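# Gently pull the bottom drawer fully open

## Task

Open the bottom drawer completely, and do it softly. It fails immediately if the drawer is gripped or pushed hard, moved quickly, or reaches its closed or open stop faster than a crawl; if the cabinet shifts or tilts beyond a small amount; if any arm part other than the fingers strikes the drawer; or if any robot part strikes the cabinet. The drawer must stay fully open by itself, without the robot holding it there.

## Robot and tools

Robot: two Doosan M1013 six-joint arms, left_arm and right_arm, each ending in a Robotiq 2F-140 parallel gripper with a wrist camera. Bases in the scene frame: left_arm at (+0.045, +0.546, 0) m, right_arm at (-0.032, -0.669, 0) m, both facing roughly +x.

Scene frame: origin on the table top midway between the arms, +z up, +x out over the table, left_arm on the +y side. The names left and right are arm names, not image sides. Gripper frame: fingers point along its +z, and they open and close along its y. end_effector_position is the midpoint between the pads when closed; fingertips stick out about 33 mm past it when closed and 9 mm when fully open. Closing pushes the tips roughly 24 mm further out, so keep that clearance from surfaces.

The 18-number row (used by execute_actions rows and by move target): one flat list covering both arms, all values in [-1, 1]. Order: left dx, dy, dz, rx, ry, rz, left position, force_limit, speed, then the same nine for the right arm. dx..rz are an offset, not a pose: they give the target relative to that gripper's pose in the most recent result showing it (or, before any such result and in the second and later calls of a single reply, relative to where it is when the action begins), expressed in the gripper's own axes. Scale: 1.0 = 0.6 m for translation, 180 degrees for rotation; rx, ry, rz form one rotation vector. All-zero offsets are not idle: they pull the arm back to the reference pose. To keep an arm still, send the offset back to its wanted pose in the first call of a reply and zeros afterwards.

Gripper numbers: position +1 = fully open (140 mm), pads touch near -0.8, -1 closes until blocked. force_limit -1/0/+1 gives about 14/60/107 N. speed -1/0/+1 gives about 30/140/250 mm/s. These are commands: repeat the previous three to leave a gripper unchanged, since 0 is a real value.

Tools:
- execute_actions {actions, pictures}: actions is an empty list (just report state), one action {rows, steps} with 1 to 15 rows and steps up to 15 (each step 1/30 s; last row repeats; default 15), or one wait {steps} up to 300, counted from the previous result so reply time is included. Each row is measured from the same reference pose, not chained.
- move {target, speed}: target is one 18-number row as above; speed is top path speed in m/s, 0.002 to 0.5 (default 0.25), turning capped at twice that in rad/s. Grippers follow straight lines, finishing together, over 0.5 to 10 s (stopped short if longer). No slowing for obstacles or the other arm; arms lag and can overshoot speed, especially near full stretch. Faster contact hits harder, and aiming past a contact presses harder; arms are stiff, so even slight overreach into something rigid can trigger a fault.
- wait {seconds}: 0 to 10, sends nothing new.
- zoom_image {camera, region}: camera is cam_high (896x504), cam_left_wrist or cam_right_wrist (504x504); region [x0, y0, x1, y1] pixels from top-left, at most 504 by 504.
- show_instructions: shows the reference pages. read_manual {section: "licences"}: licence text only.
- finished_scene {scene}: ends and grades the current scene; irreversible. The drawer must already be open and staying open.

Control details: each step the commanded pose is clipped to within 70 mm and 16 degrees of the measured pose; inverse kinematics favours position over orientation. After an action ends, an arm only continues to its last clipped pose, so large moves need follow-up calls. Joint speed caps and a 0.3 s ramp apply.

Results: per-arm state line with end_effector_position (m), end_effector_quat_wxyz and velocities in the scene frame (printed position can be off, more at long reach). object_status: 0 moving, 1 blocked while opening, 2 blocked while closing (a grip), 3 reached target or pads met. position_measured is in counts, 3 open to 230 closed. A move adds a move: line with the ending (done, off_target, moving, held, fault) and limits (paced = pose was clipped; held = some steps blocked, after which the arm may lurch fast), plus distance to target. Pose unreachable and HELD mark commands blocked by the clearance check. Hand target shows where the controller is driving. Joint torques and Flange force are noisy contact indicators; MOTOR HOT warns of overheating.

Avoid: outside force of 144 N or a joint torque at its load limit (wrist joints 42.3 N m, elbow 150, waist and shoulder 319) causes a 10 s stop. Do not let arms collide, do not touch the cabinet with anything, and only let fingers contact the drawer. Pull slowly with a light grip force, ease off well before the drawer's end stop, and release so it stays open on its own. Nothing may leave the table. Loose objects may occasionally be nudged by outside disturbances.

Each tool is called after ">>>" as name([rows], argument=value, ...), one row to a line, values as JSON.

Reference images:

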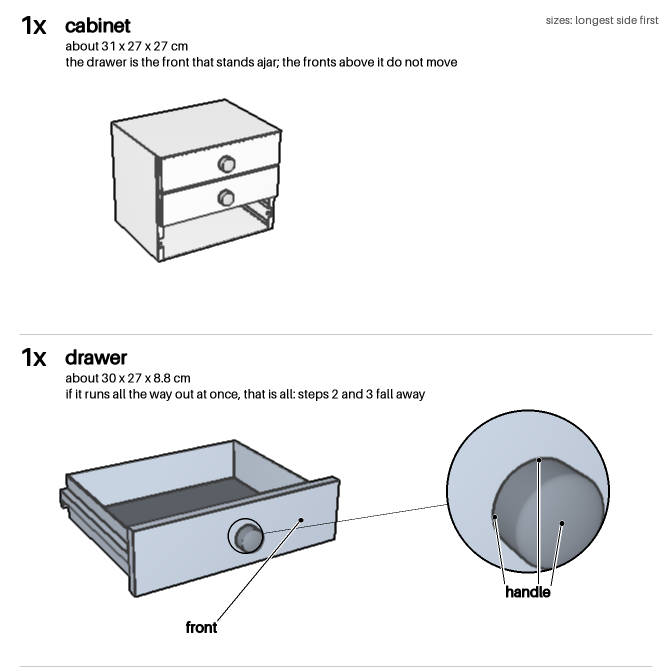

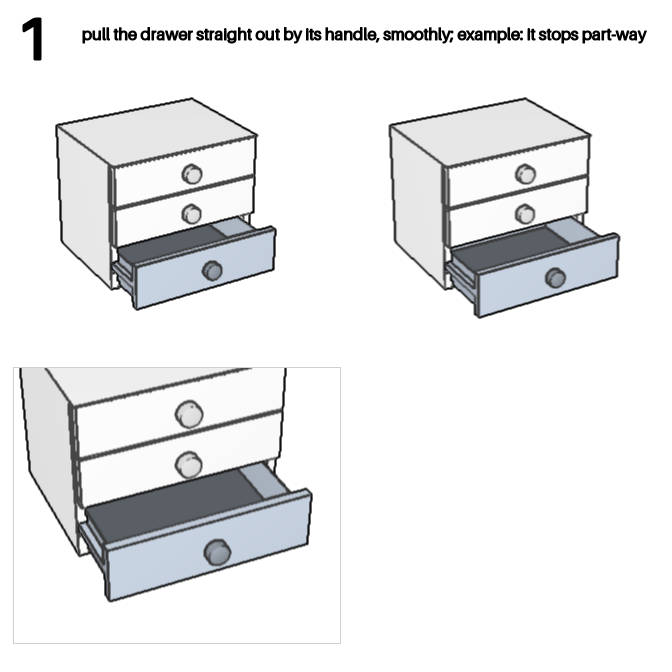

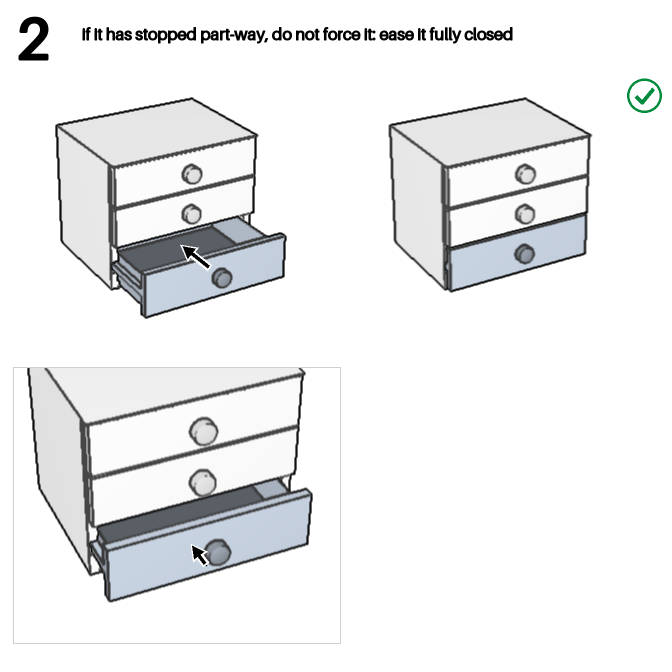

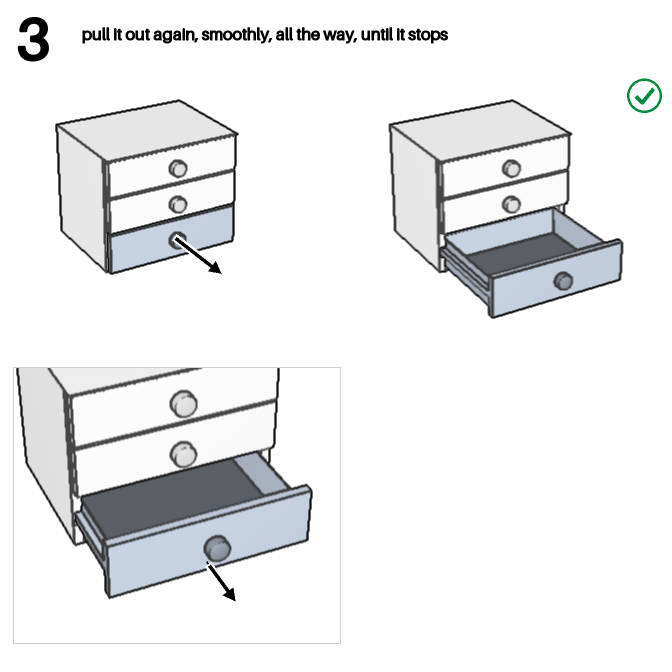

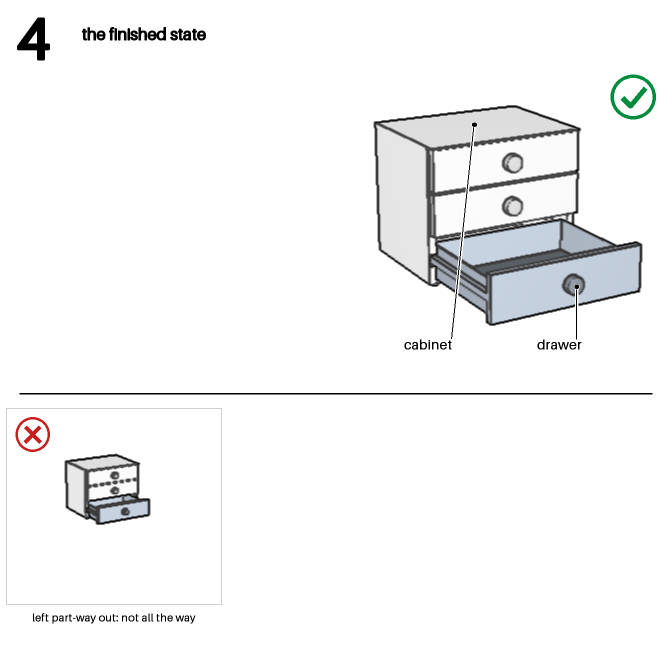

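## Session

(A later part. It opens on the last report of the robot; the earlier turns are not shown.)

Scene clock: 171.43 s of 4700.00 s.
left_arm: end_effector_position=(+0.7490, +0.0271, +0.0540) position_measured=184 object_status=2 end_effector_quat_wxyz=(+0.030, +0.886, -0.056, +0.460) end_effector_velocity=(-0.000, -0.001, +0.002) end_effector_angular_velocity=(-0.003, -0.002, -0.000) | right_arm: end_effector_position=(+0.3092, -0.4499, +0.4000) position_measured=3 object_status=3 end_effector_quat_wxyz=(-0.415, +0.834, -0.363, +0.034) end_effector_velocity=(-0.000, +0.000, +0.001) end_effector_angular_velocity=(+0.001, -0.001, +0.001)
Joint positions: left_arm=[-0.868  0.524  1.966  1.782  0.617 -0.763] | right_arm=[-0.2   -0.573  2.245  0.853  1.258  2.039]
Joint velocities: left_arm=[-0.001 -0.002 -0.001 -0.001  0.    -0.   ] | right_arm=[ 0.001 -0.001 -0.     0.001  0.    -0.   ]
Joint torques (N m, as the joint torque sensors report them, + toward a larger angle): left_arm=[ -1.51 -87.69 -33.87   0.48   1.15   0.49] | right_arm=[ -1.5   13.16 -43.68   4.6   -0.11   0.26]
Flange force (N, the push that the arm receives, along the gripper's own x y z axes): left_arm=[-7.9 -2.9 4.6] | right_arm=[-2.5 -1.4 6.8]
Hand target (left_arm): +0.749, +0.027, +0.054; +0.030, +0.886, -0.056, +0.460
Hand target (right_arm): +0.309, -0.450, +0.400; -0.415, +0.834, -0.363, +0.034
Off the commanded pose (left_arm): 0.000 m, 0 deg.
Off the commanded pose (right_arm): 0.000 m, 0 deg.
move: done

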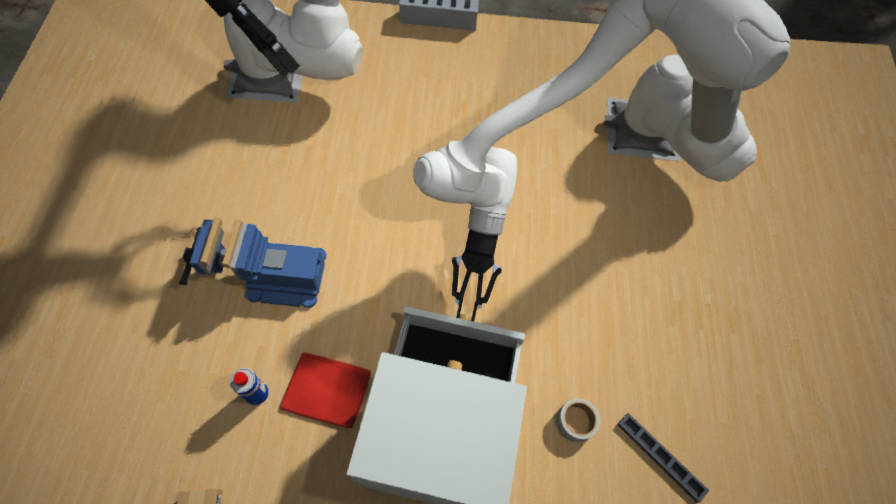

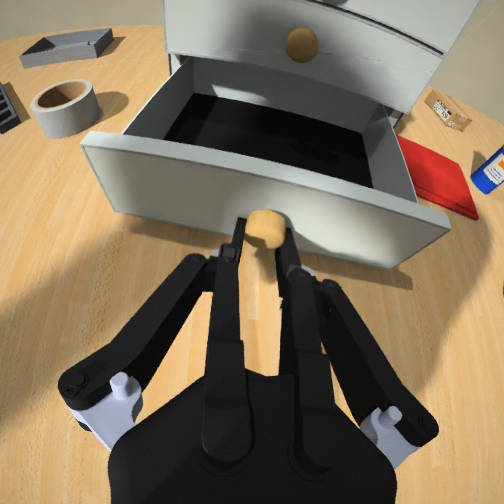

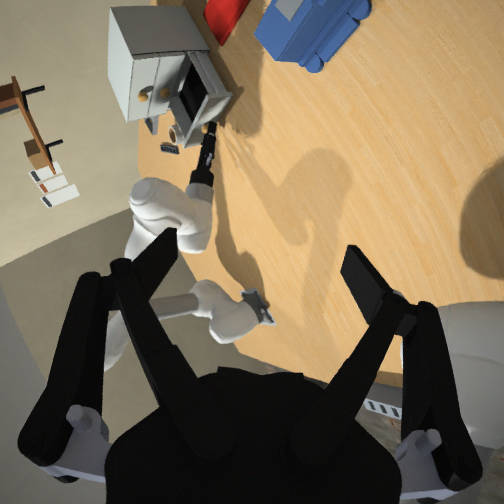

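>>> move(target=[-0.0067,-0.0003,-0.0095,0,0,0,-1,-0.8,-0.5,0,0,0,0,0,0,1,0,0], speed=0.004)

>>> move(target=[-0.0067,0,-0.0095,0,0,0,-1,-0.8,-0.5,0,0,0,0,0,0,1,0,0], speed=0.004)

Scene clock: 176.90 s of 4700.00 s.
left_arm: end_effector_position=(+0.7421, +0.0281, +0.0539) position_measured=184 object_status=2 end_effector_quat_wxyz=(+0.030, +0.886, -0.056, +0.460) end_effector_velocity=(+0.001, +0.001, -0.000) end_effector_angular_velocity=(+0.001, -0.000, +0.000) | right_arm: end_effector_position=(+0.3092, -0.4499, +0.4000) position_measured=3 object_status=3 end_effector_quat_wxyz=(-0.415, +0.834, -0.363, +0.034) end_effector_velocity=(-0.000, -0.000, -0.000) end_effector_angular_velocity=(-0.001, +0.001, +0.001)
Joint positions: left_arm=[-0.875  0.518  1.977  1.782  0.623 -0.77 ] | right_arm=[-0.2   -0.573  2.245  0.853  1.258  2.039]
Joint velocities: left_arm=[ 0.001  0.001 -0.     0.001  0.     0.001] | right_arm=[-0.     0.     0.    -0.001  0.001 -0.   ]
Joint torques (N m, as the joint torque sensors report them, + toward a larger angle): left_arm=[ -0.12 -87.93 -32.44  -0.15   1.68   0.3 ] | right_arm=[ -1.04  13.11 -43.13   4.66  -0.11   0.41]
Flange force (N, the push that the arm receives, along the gripper's own x y z axes): left_arm=[-8.4 -0.6 8.2] | right_arm=[-0.4 -1.1 4.8]
Hand target (left_arm): +0.742, +0.028, +0.054; +0.030, +0.886, -0.056, +0.460
Hand target (right_arm): +0.309, -0.450, +0.400; -0.415, +0.834, -0.363, +0.034
Off the commanded pose (left_arm): 0.000 m, 0 deg.
Off the commanded pose (right_arm): 0.000 m, 0 deg.
After step 90, 0.50 s passed at rest.
move: done

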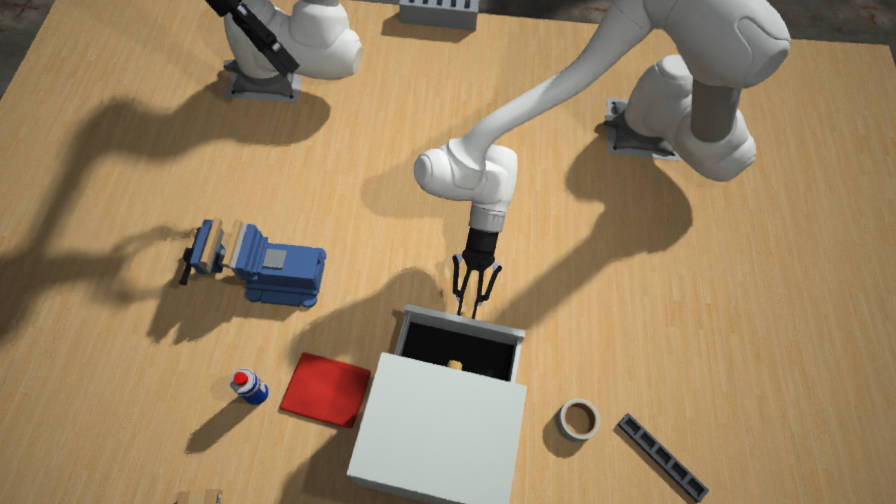

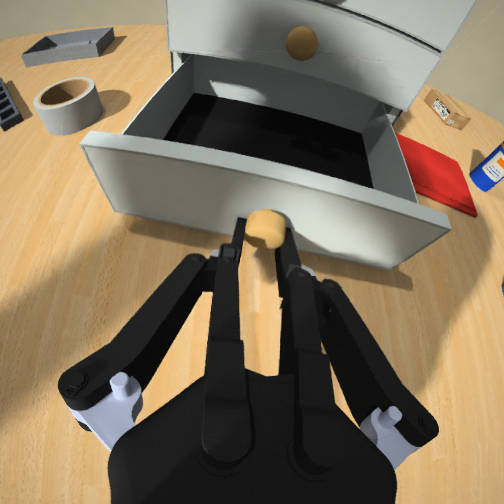

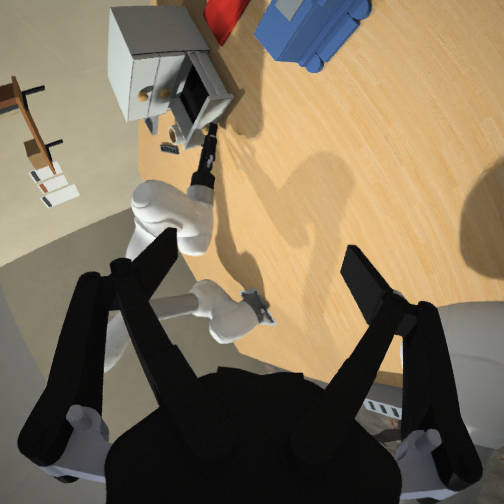

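Scene clock: 178.87 s of 4700.00 s.
left_arm: end_effector_position=(+0.7352, +0.0290, +0.0539) position_measured=184 object_status=2 end_effector_quat_wxyz=(+0.030, +0.886, -0.056, +0.460) end_effector_velocity=(+0.001, +0.000, +0.001) end_effector_angular_velocity=(-0.002, -0.001, +0.001) | right_arm: end_effector_position=(+0.3092, -0.4499, +0.4000) position_measured=3 object_status=3 end_effector_quat_wxyz=(-0.415, +0.834, -0.363, +0.034) end_effector_velocity=(+0.000, -0.000, +0.000) end_effector_angular_velocity=(+0.001, +0.000, -0.001)
Joint positions: left_arm=[-0.883  0.513  1.987  1.781  0.628 -0.777] | right_arm=[-0.2   -0.573  2.245  0.853  1.258  2.039]
Joint velocities: left_arm=[ 0.001 -0.001 -0.001 -0.001  0.     0.   ] | right_arm=[-0.     0.    -0.     0.    -0.     0.001]
Joint torques (N m, as the joint torque sensors report them, + toward a larger angle): left_arm=[  1.82 -85.45 -31.52   0.13   1.68   0.41] | right_arm=[ -2.23  13.68 -43.02   4.53  -0.1    0.25]
Flange force (N, the push that the arm receives, along the gripper's own x y z axes): left_arm=[-7.2 2.0 4.0] | right_arm=[-4.4 -3.6 8.2]
Hand target (left_arm): +0.735, +0.029, +0.054; +0.030, +0.886, -0.056, +0.460
Hand target (right_arm): +0.309, -0.450, +0.400; -0.415, +0.834, -0.363, +0.034
Off the commanded pose (left_arm): 0.000 m, 0 deg.
Off the commanded pose (right_arm): 0.000 m, 0 deg.
move: done

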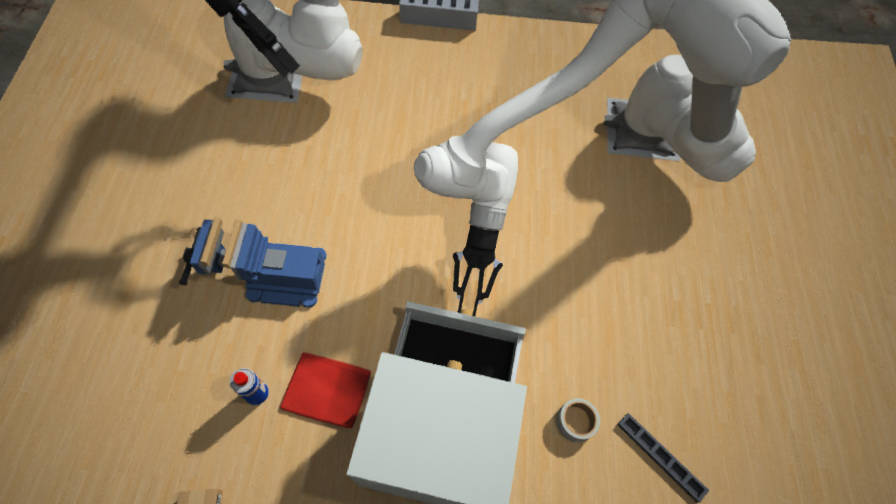

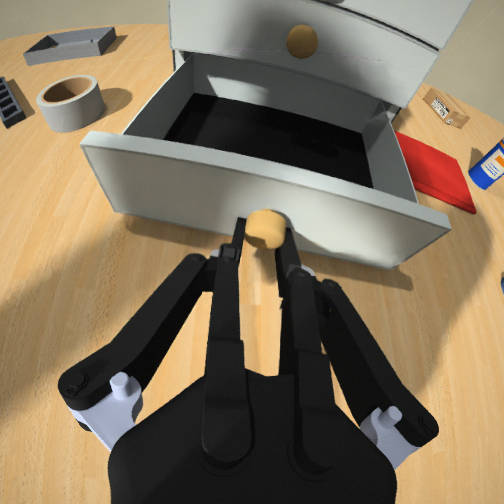

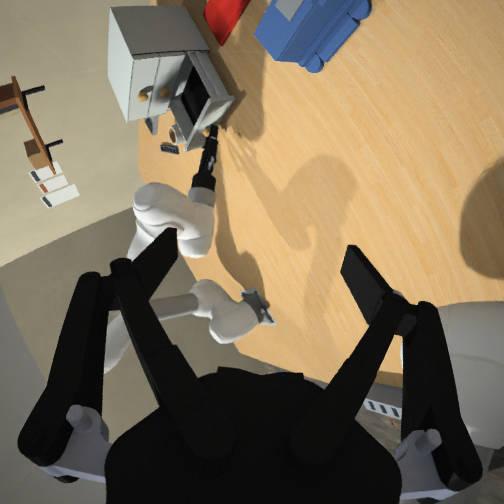

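>>> move(target=[-0.0048,0,-0.0068,0,0,0,-1,-0.8,-0.5,0,0,0,0,0,0,1,0,0], speed=0.004)

>>> move(target=[-0.0038,0,-0.0055,0,0,0,-1,-0.8,-0.5,0,0,0,0,0,0,1,0,0], speed=0.004)

Scene clock: 183.80 s of 4700.00 s.
left_arm: end_effector_position=(+0.7303, +0.0297, +0.0539) position_measured=184 object_status=2 end_effector_quat_wxyz=(+0.030, +0.886, -0.056, +0.460) end_effector_velocity=(-0.000, +0.001, -0.002) end_effector_angular_velocity=(+0.002, +0.001, +0.000) | right_arm: end_effector_position=(+0.3092, -0.4499, +0.4000) position_measured=3 object_status=3 end_effector_quat_wxyz=(-0.415, +0.834, -0.363, +0.034) end_effector_velocity=(-0.000, +0.000, -0.000) end_effector_angular_velocity=(+0.001, +0.001, +0.000)
Joint positions: left_arm=[-0.888  0.509  1.995  1.781  0.632 -0.782] | right_arm=[-0.2   -0.573  2.245  0.853  1.258  2.039]
Joint velocities: left_arm=[ 0.     0.001  0.001 -0.     0.     0.   ] | right_arm=[-0.     0.     0.     0.     0.001  0.   ]
Joint torques (N m, as the joint torque sensors report them, + toward a larger angle): left_arm=[ -0.57 -85.27 -32.34   0.03   1.6    0.35] | right_arm=[ -2.1   13.76 -43.63   4.57  -0.06   0.32]
Flange force (N, the push that the arm receives, along the gripper's own x y z axes): left_arm=[-8.5 -1.5 6.6] | right_arm=[-4.1 -2.0 8.4]
Hand target (left_arm): +0.730, +0.030, +0.054; +0.030, +0.886, -0.056, +0.460
Hand target (right_arm): +0.309, -0.450, +0.400; -0.415, +0.834, -0.363, +0.034
Off the commanded pose (left_arm): 0.000 m, 0 deg.
Off the commanded pose (right_arm): 0.000 m, 0 deg.
After step 90, 0.47 s passed at rest.
move: done

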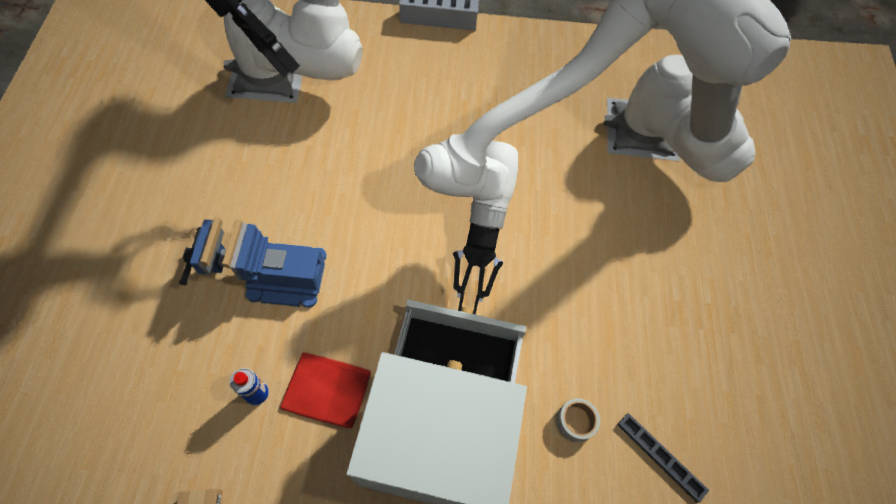

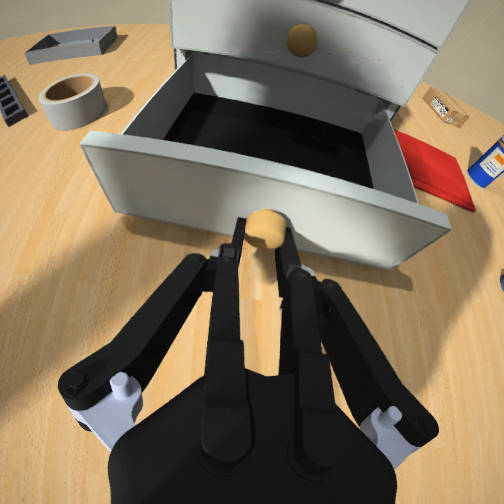

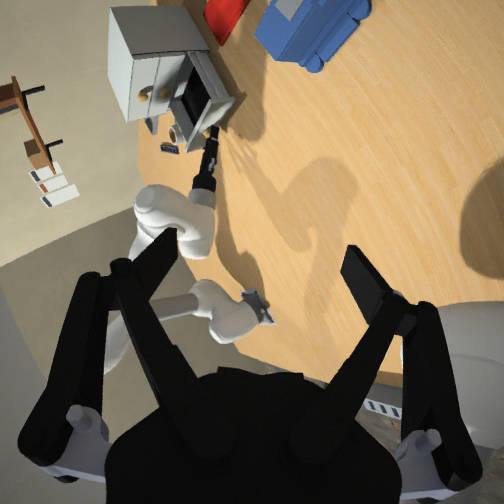

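Scene clock: 185.03 s of 4700.00 s.
left_arm: end_effector_position=(+0.7263, +0.0302, +0.0539) position_measured=184 object_status=2 end_effector_quat_wxyz=(+0.030, +0.886, -0.056, +0.460) end_effector_velocity=(+0.000, -0.000, +0.001) end_effector_angular_velocity=(-0.001, -0.001, -0.000) | right_arm: end_effector_position=(+0.3092, -0.4499, +0.4000) position_measured=3 object_status=3 end_effector_quat_wxyz=(-0.415, +0.834, -0.363, +0.034) end_effector_velocity=(-0.000, +0.000, +0.000) end_effector_angular_velocity=(+0.001, -0.001, +0.001)
Joint positions: left_arm=[-0.893  0.506  2.001  1.78   0.635 -0.785] | right_arm=[-0.2   -0.573  2.245  0.853  1.258  2.039]
Joint velocities: left_arm=[ 0.    -0.001 -0.     0.001  0.    -0.001] | right_arm=[ 0.     0.     0.     0.002  0.    -0.001]
Joint torques (N m, as the joint torque sensors report them, + toward a larger angle): left_arm=[ -0.2  -86.97 -32.72   0.43   1.56   0.39] | right_arm=[ -2.51  12.51 -43.38   4.67  -0.16   0.24]
Flange force (N, the push that the arm receives, along the gripper's own x y z axes): left_arm=[-9.1 0.1 7.3] | right_arm=[-3.4 -4.7 10.2]
Hand target (left_arm): +0.726, +0.030, +0.054; +0.030, +0.886, -0.056, +0.460
Hand target (right_arm): +0.309, -0.450, +0.400; -0.415, +0.834, -0.363, +0.034
Off the commanded pose (left_arm): 0.000 m, 0 deg.
Off the commanded pose (right_arm): 0.000 m, 0 deg.
move: done

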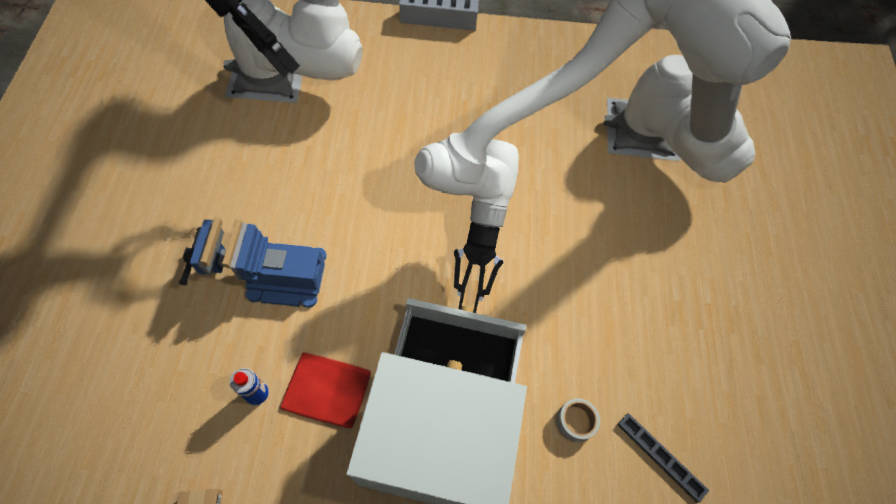

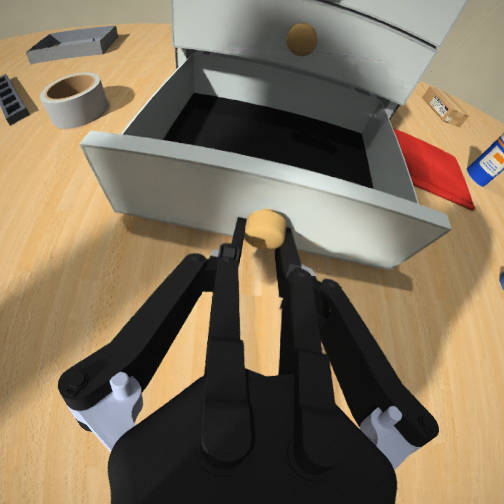

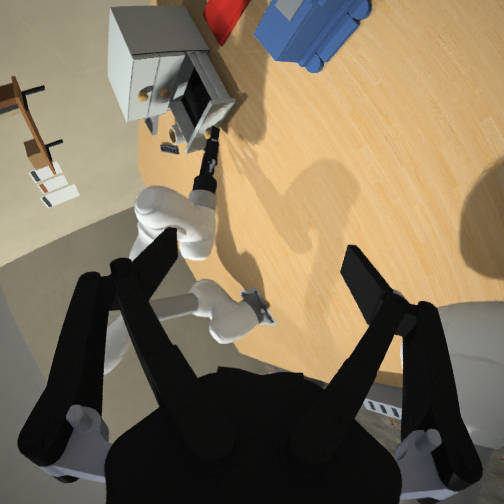

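>>> move(target=[-0.0029,0,-0.0041,0,0,0,-1,-0.8,-0.5,0,0,0,0,0,0,1,0,0], speed=0.003)

>>> move(target=[-0.0029,0,-0.0041,0,0,0,-1,-0.8,-0.5,0,0,0,0,0,0,1,0,0], speed=0.003)

Scene clock: 189.23 s of 4700.00 s.
left_arm: end_effector_position=(+0.7233, +0.0306, +0.0539) position_measured=184 object_status=2 end_effector_quat_wxyz=(+0.030, +0.886, -0.056, +0.460) end_effector_velocity=(+0.000, +0.000, +0.000) end_effector_angular_velocity=(-0.000, +0.000, +0.001) | right_arm: end_effector_position=(+0.3092, -0.4499, +0.4000) position_measured=3 object_status=3 end_effector_quat_wxyz=(-0.415, +0.834, -0.363, +0.034) end_effector_velocity=(-0.000, +0.000, +0.000) end_effector_angular_velocity=(+0.000, +0.000, +0.000)
Joint positions: left_arm=[-0.896  0.503  2.005  1.78   0.638 -0.788] | right_arm=[-0.2   -0.573  2.245  0.853  1.258  2.039]
Joint velocities: left_arm=[ 0.    -0.     0.    -0.001 -0.     0.   ] | right_arm=[ 0.    -0.    -0.     0.     0.001  0.   ]
Joint torques (N m, as the joint torque sensors report them, + toward a larger angle): left_arm=[ -2.33 -84.49 -33.18   0.38   1.6    0.11] | right_arm=[ -2.96  13.02 -43.21   4.68  -0.18   0.43]
Flange force (N, the push that the arm receives, along the gripper's own x y z axes): left_arm=[-6.5 -3.9 5.8] | right_arm=[-4.6 -5.2 11.0]
Hand target (left_arm): +0.723, +0.031, +0.054; +0.030, +0.886, -0.056, +0.460
Hand target (right_arm): +0.309, -0.450, +0.400; -0.415, +0.834, -0.363, +0.034
Off the commanded pose (left_arm): 0.000 m, 0 deg.
Off the commanded pose (right_arm): 0.000 m, 0 deg.
move: done

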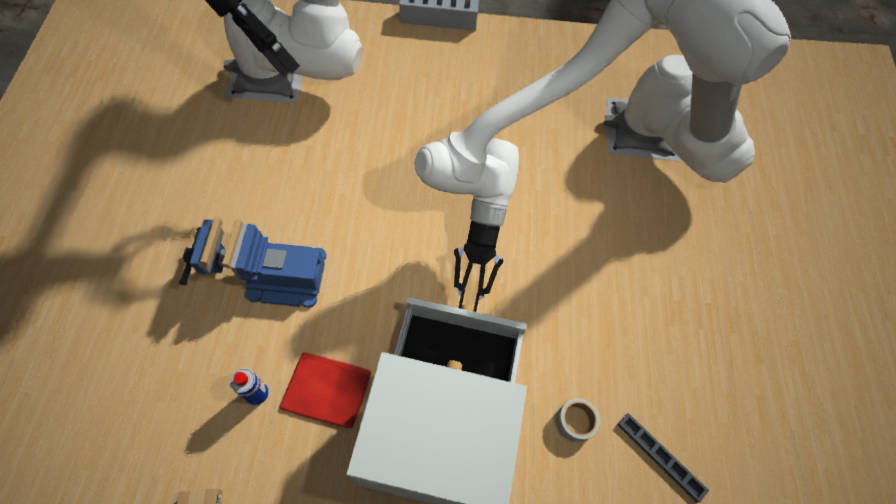

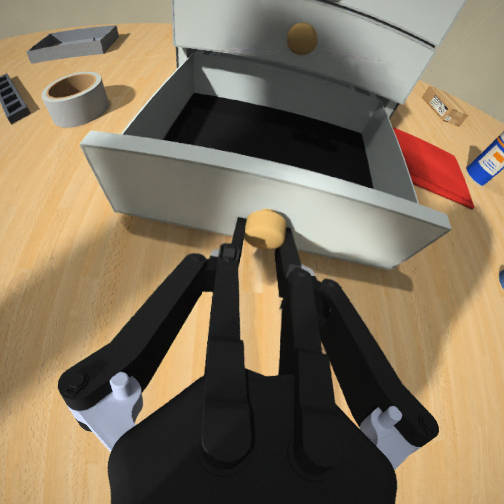

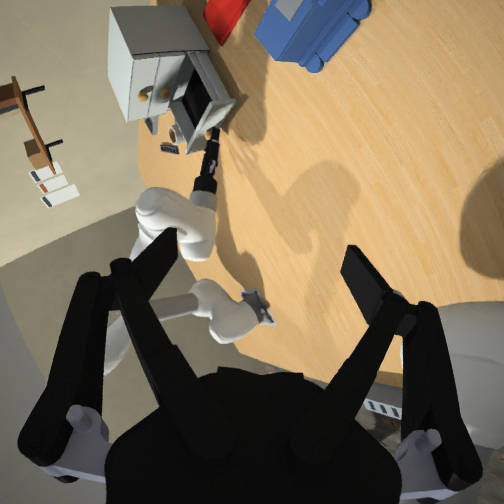

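Scene clock: 190.47 s of 4700.00 s.
left_arm: end_effector_position=(+0.7203, +0.0310, +0.0539) position_measured=184 object_status=2 end_effector_quat_wxyz=(+0.030, +0.886, -0.056, +0.460) end_effector_velocity=(+0.001, +0.001, -0.003) end_effector_angular_velocity=(+0.003, +0.002, +0.001) | right_arm: end_effector_position=(+0.3092, -0.4499, +0.4000) position_measured=3 object_status=3 end_effector_quat_wxyz=(-0.415, +0.834, -0.363, +0.034) end_effector_velocity=(-0.000, -0.000, -0.000) end_effector_angular_velocity=(-0.001, -0.000, +0.000)
Joint positions: left_arm=[-0.9    0.501  2.01   1.779  0.64  -0.791] | right_arm=[-0.2   -0.573  2.245  0.853  1.258  2.039]
Joint velocities: left_arm=[ 0.002  0.004 -0.001  0.001 -0.    -0.   ] | right_arm=[-0.001 -0.     0.    -0.001  0.001 -0.001]
Joint torques (N m, as the joint torque sensors report them, + toward a larger angle): left_arm=[ -1.48 -86.18 -32.91   0.41   1.33   0.47] | right_arm=[ -2.34  12.98 -43.27   4.64  -0.04   0.41]
Flange force (N, the push that the arm receives, along the gripper's own x y z axes): left_arm=[-9.8 -1.5 9.2] | right_arm=[-3.2 -3.9 9.4]
Hand target (left_arm): +0.720, +0.031, +0.054; +0.030, +0.886, -0.056, +0.460
Hand target (right_arm): +0.309, -0.450, +0.400; -0.415, +0.834, -0.363, +0.034
Off the commanded pose (left_arm): 0.000 m, 0 deg.
Off the commanded pose (right_arm): 0.000 m, 0 deg.
move: done

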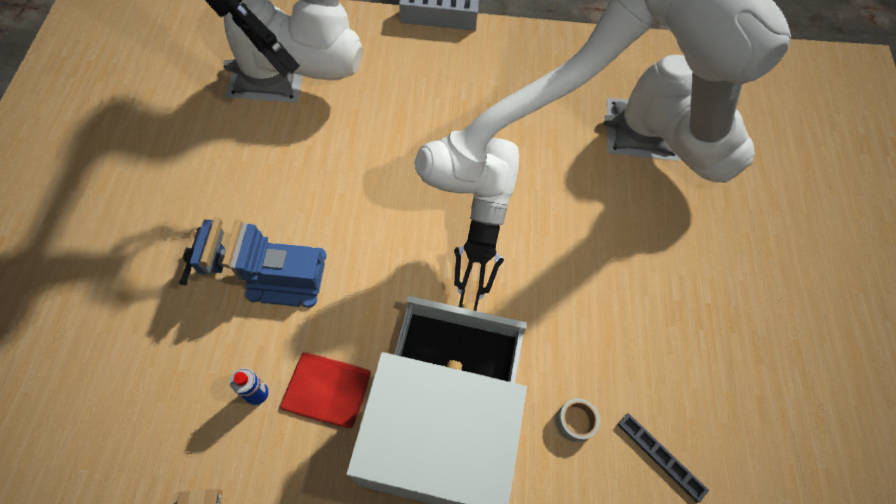

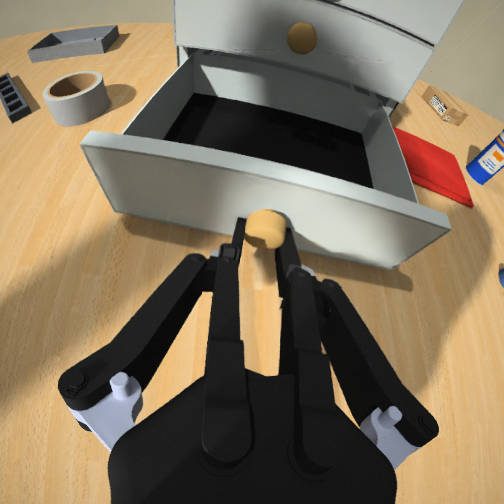

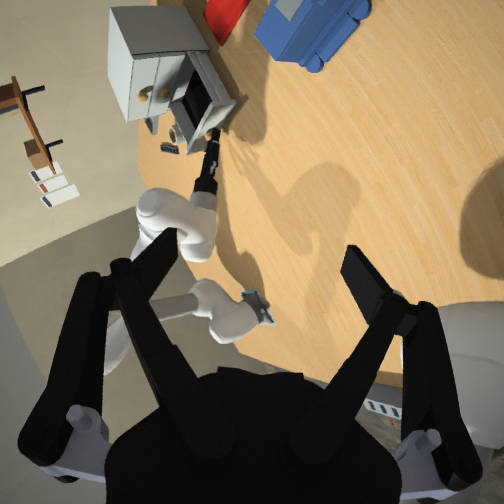

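Open about 0.203 m; continuing at a crawl.

>>> move(target=[-0.002,0,-0.0028,0,0,0,-1,-0.8,-0.5,0,0,0,0,0,0,1,0,0], speed=0.002)

>>> move(target=[-0.002,0,-0.0028,0,0,0,-1,-0.8,-0.5,0,0,0,0,0,0,1,0,0], speed=0.002)

Scene clock: 195.17 s of 4700.00 s.
left_arm: end_effector_position=(+0.7183, +0.0313, +0.0539) position_measured=184 object_status=2 end_effector_quat_wxyz=(+0.030, +0.886, -0.056, +0.460) end_effector_velocity=(+0.000, +0.000, -0.000) end_effector_angular_velocity=(-0.000, +0.000, +0.001) | right_arm: end_effector_position=(+0.3092, -0.4499, +0.4000) position_measured=3 object_status=3 end_effector_quat_wxyz=(-0.415, +0.834, -0.363, +0.034) end_effector_velocity=(+0.000, -0.000, -0.000) end_effector_angular_velocity=(+0.000, +0.001, -0.002)
Joint positions: left_arm=[-0.902  0.499  2.013  1.779  0.642 -0.793] | right_arm=[-0.2   -0.573  2.245  0.853  1.258  2.039]
Joint velocities: left_arm=[ 0.001  0.    -0.     0.     0.    -0.001] | right_arm=[-0.     0.001 -0.    -0.    -0.001  0.001]
Joint torques (N m, as the joint torque sensors report them, + toward a larger angle): left_arm=[-10.39 -88.73 -22.19  -1.39   0.21   0.5 ] | right_arm=[ -1.8   12.91 -43.27   4.78  -0.15   0.35]
Flange force (N, the push that the arm receives, along the gripper's own x y z axes): left_arm=[2.1 1.7 34.3] | right_arm=[-1.9 -2.8 7.4]
Hand target (left_arm): +0.718, +0.031, +0.054; +0.030, +0.886, -0.056, +0.460
Hand target (right_arm): +0.309, -0.450, +0.400; -0.415, +0.834, -0.363, +0.034
Off the commanded pose (left_arm): 0.000 m, 0 deg.
Off the commanded pose (right_arm): 0.000 m, 0 deg.
After step 90, 0.47 s passed at rest.
move: done

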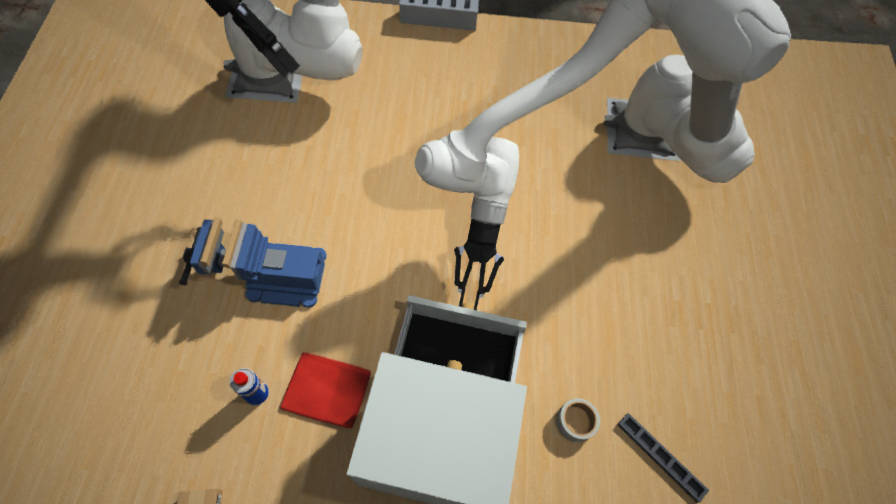

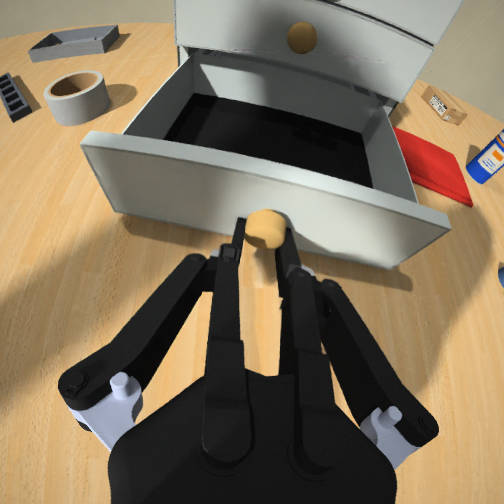

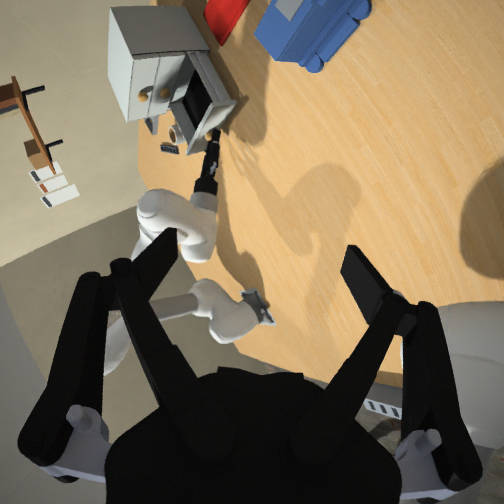

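Scene clock: 196.40 s of 4700.00 s.
left_arm: end_effector_position=(+0.7162, +0.0315, +0.0539) position_measured=184 object_status=2 end_effector_quat_wxyz=(+0.030, +0.886, -0.056, +0.460) end_effector_velocity=(+0.000, +0.001, +0.001) end_effector_angular_velocity=(-0.001, -0.000, +0.002) | right_arm: end_effector_position=(+0.3092, -0.4499, +0.4000) position_measured=3 object_status=3 end_effector_quat_wxyz=(-0.415, +0.834, -0.363, +0.034) end_effector_velocity=(-0.000, -0.000, +0.000) end_effector_angular_velocity=(-0.000, -0.000, -0.000)
Joint positions: left_arm=[-0.904  0.498  2.016  1.779  0.644 -0.795] | right_arm=[-0.2   -0.573  2.245  0.853  1.258  2.039]
Joint velocities: left_arm=[ 0.    -0.001  0.    -0.001  0.    -0.   ] | right_arm=[-0. -0.  0. -0. -0.  0.]
Joint torques (N m, as the joint torque sensors report them, + toward a larger angle): left_arm=[-14.07 -89.3  -20.67  -1.35  -1.2    0.43] | right_arm=[ -2.35  12.   -43.52   4.57  -0.17   0.45]
Flange force (N, the push that the arm receives, along the gripper's own x y z axes): left_arm=[5.5 0.8 38.6] | right_arm=[-1.8 -4.2 10.2]
Hand target (left_arm): +0.716, +0.032, +0.054; +0.030, +0.886, -0.056, +0.460
Hand target (right_arm): +0.309, -0.450, +0.400; -0.415, +0.834, -0.363, +0.034
Off the commanded pose (left_arm): 0.000 m, 0 deg.
Off the commanded pose (right_arm): 0.000 m, 0 deg.
move: done

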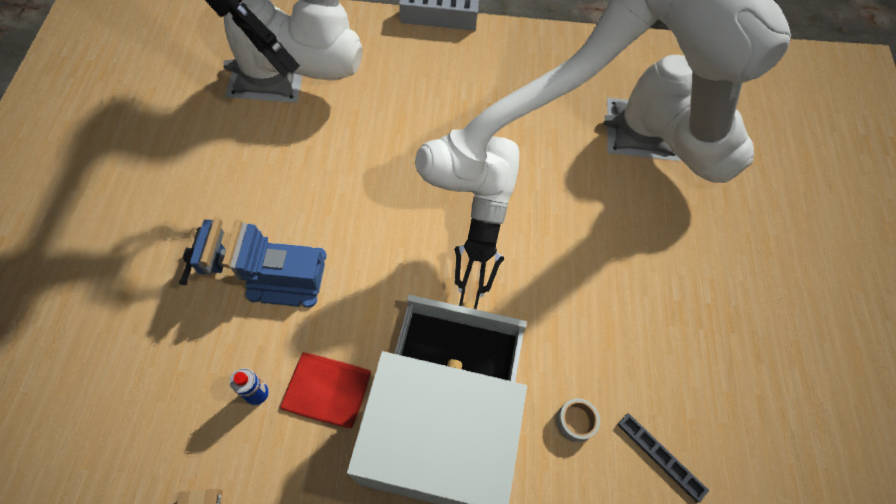

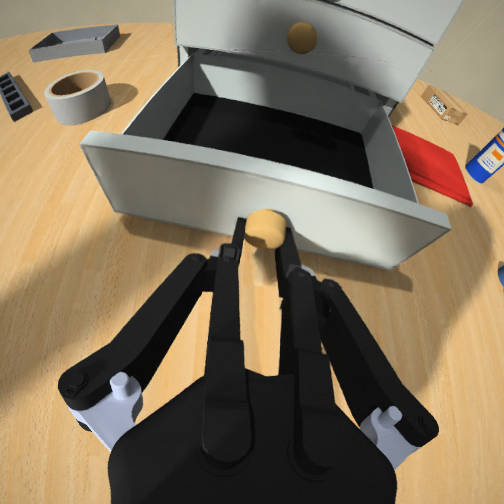

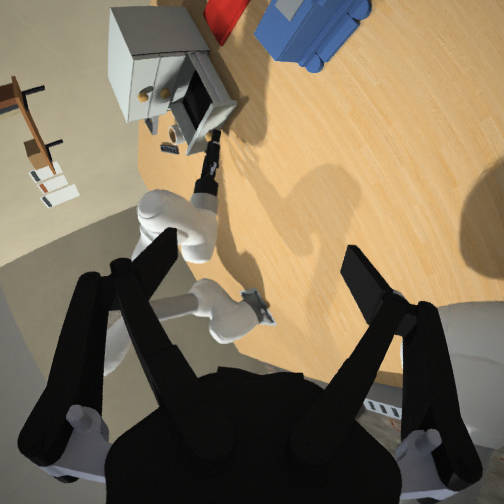

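End stop reached. Easing off slightly, releasing and backing away.

>>> move(target=[0.001,0,0.0014,0,0,0,0.3,-0.8,0,0,0,0,0,0,0,1,0,0], speed=0.003)

>>> move(target=[-0.06,0,-0.085,0,0,0,0.3,-0.8,0,0,0,0,0,0,0,1,0,0], speed=0.1)

Scene clock: 202.43 s of 4700.00 s.
left_arm: end_effector_position=(+0.7173, +0.0314, +0.0539) position_measured=91 object_status=3 end_effector_quat_wxyz=(+0.030, +0.886, -0.056, +0.460) end_effector_velocity=(-0.000, -0.001, +0.000) end_effector_angular_velocity=(-0.001, +0.000, -0.000) | right_arm: end_effector_position=(+0.3092, -0.4499, +0.4000) position_measured=3 object_status=3 end_effector_quat_wxyz=(-0.415, +0.834, -0.363, +0.034) end_effector_velocity=(+0.000, -0.000, -0.000) end_effector_angular_velocity=(-0.001, +0.000, -0.001)
Joint positions: left_arm=[-0.903  0.499  2.014  1.779  0.643 -0.794] | right_arm=[-0.2   -0.573  2.245  0.853  1.258  2.039]
Joint velocities: left_arm=[-0.001  0.    -0.001 -0.001 -0.     0.   ] | right_arm=[-0.    -0.     0.    -0.001 -0.     0.   ]
Joint torques (N m, as the joint torque sensors report them, + toward a larger angle): left_arm=[  1.54 -81.3  -30.83  -0.17   1.11   0.32] | right_arm=[ -2.55  13.05 -43.1    4.74  -0.1    0.29]
Flange force (N, the push that the arm receives, along the gripper's own x y z axes): left_arm=[-6.3 0.5 1.2] | right_arm=[-4.3 -4.7 9.8]
Hand target (left_arm): +0.717, +0.031, +0.054; +0.030, +0.886, -0.056, +0.460
Hand target (right_arm): +0.309, -0.450, +0.400; -0.415, +0.834, -0.363, +0.034
Off the commanded pose (left_arm): 0.000 m, 0 deg.
Off the commanded pose (right_arm): 0.000 m, 0 deg.
After step 90, 2.33 s passed at rest.
move: done

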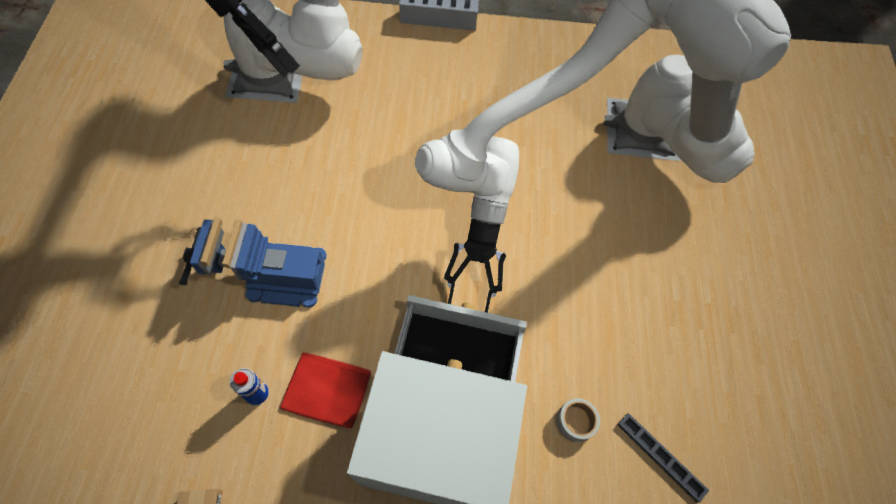

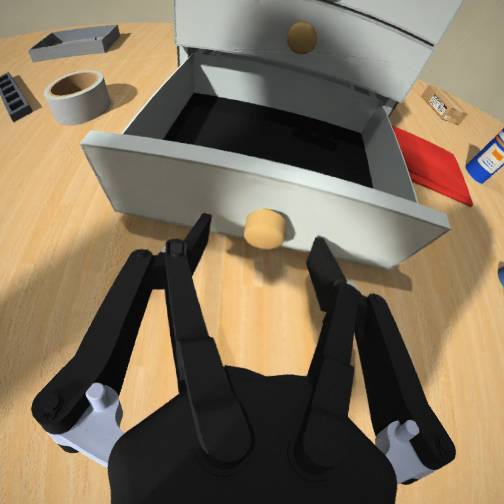

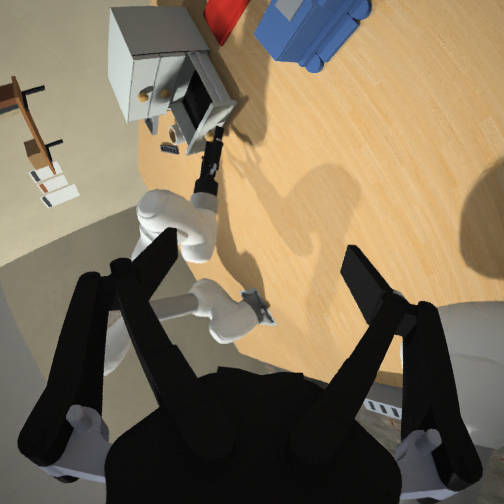

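Scene clock: 203.33 s of 4700.00 s.
left_arm: end_effector_position=(+0.6553, +0.0394, +0.0536) position_measured=91 object_status=3 end_effector_quat_wxyz=(+0.030, +0.886, -0.056, +0.460) end_effector_velocity=(+0.000, +0.001, +0.000) end_effector_angular_velocity=(+0.001, -0.000, +0.001) | right_arm: end_effector_position=(+0.3092, -0.4499, +0.4000) position_measured=3 object_status=3 end_effector_quat_wxyz=(-0.415, +0.834, -0.363, +0.034) end_effector_velocity=(-0.000, +0.000, +0.000) end_effector_angular_velocity=(+0.000, -0.002, +0.001)
Joint positions: left_arm=[-0.98   0.453  2.102  1.756  0.694 -0.846] | right_arm=[-0.2   -0.573  2.245  0.853  1.258  2.039]
Joint velocities: left_arm=[ 0.001 -0.001  0.001  0.     0.     0.001] | right_arm=[ 0.    -0.    -0.     0.001 -0.    -0.001]
Joint torques (N m, as the joint torque sensors report them, + toward a larger angle): left_arm=[  2.76 -73.4  -29.61   0.     1.34   0.32] | right_arm=[ -1.86  13.1  -43.25   4.73  -0.07   0.26]
Flange force (N, the push that the arm receives, along the gripper's own x y z axes): left_arm=[-5.6 -0.6 -3.2] | right_arm=[-3.2 -3.2 7.9]
Hand target (left_arm): +0.655, +0.039, +0.054; +0.030, +0.886, -0.056, +0.460
Hand target (right_arm): +0.309, -0.450, +0.400; -0.415, +0.834, -0.363, +0.034
Off the commanded pose (left_arm): 0.000 m, 0 deg.
Off the commanded pose (right_arm): 0.000 m, 0 deg.
move: done

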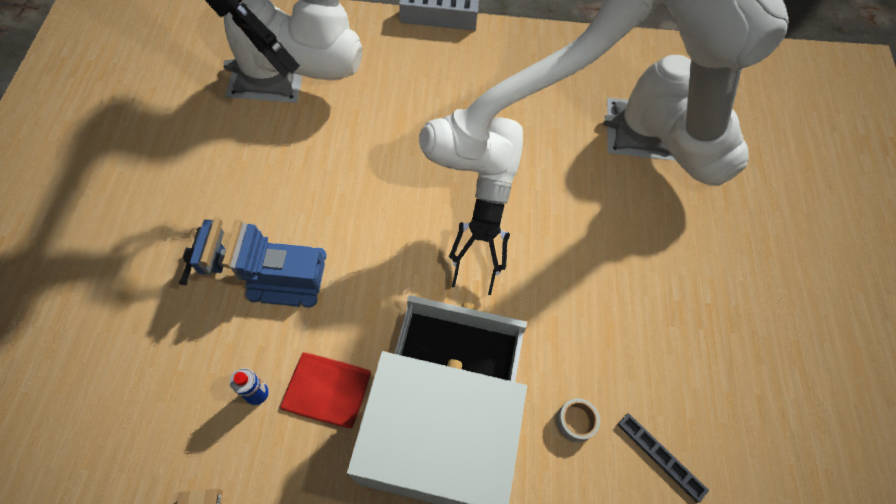

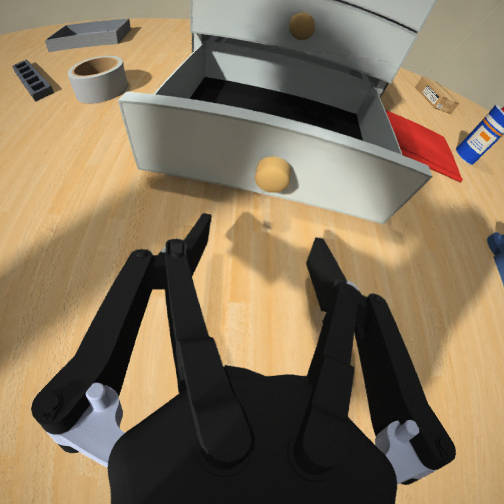

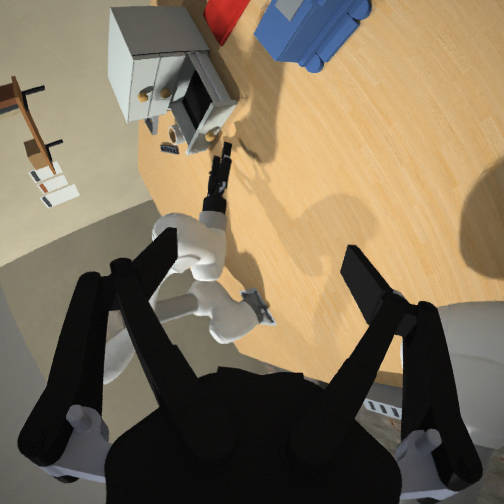

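>>> finished_scene(scene=1)

The scene is finished: the task was done.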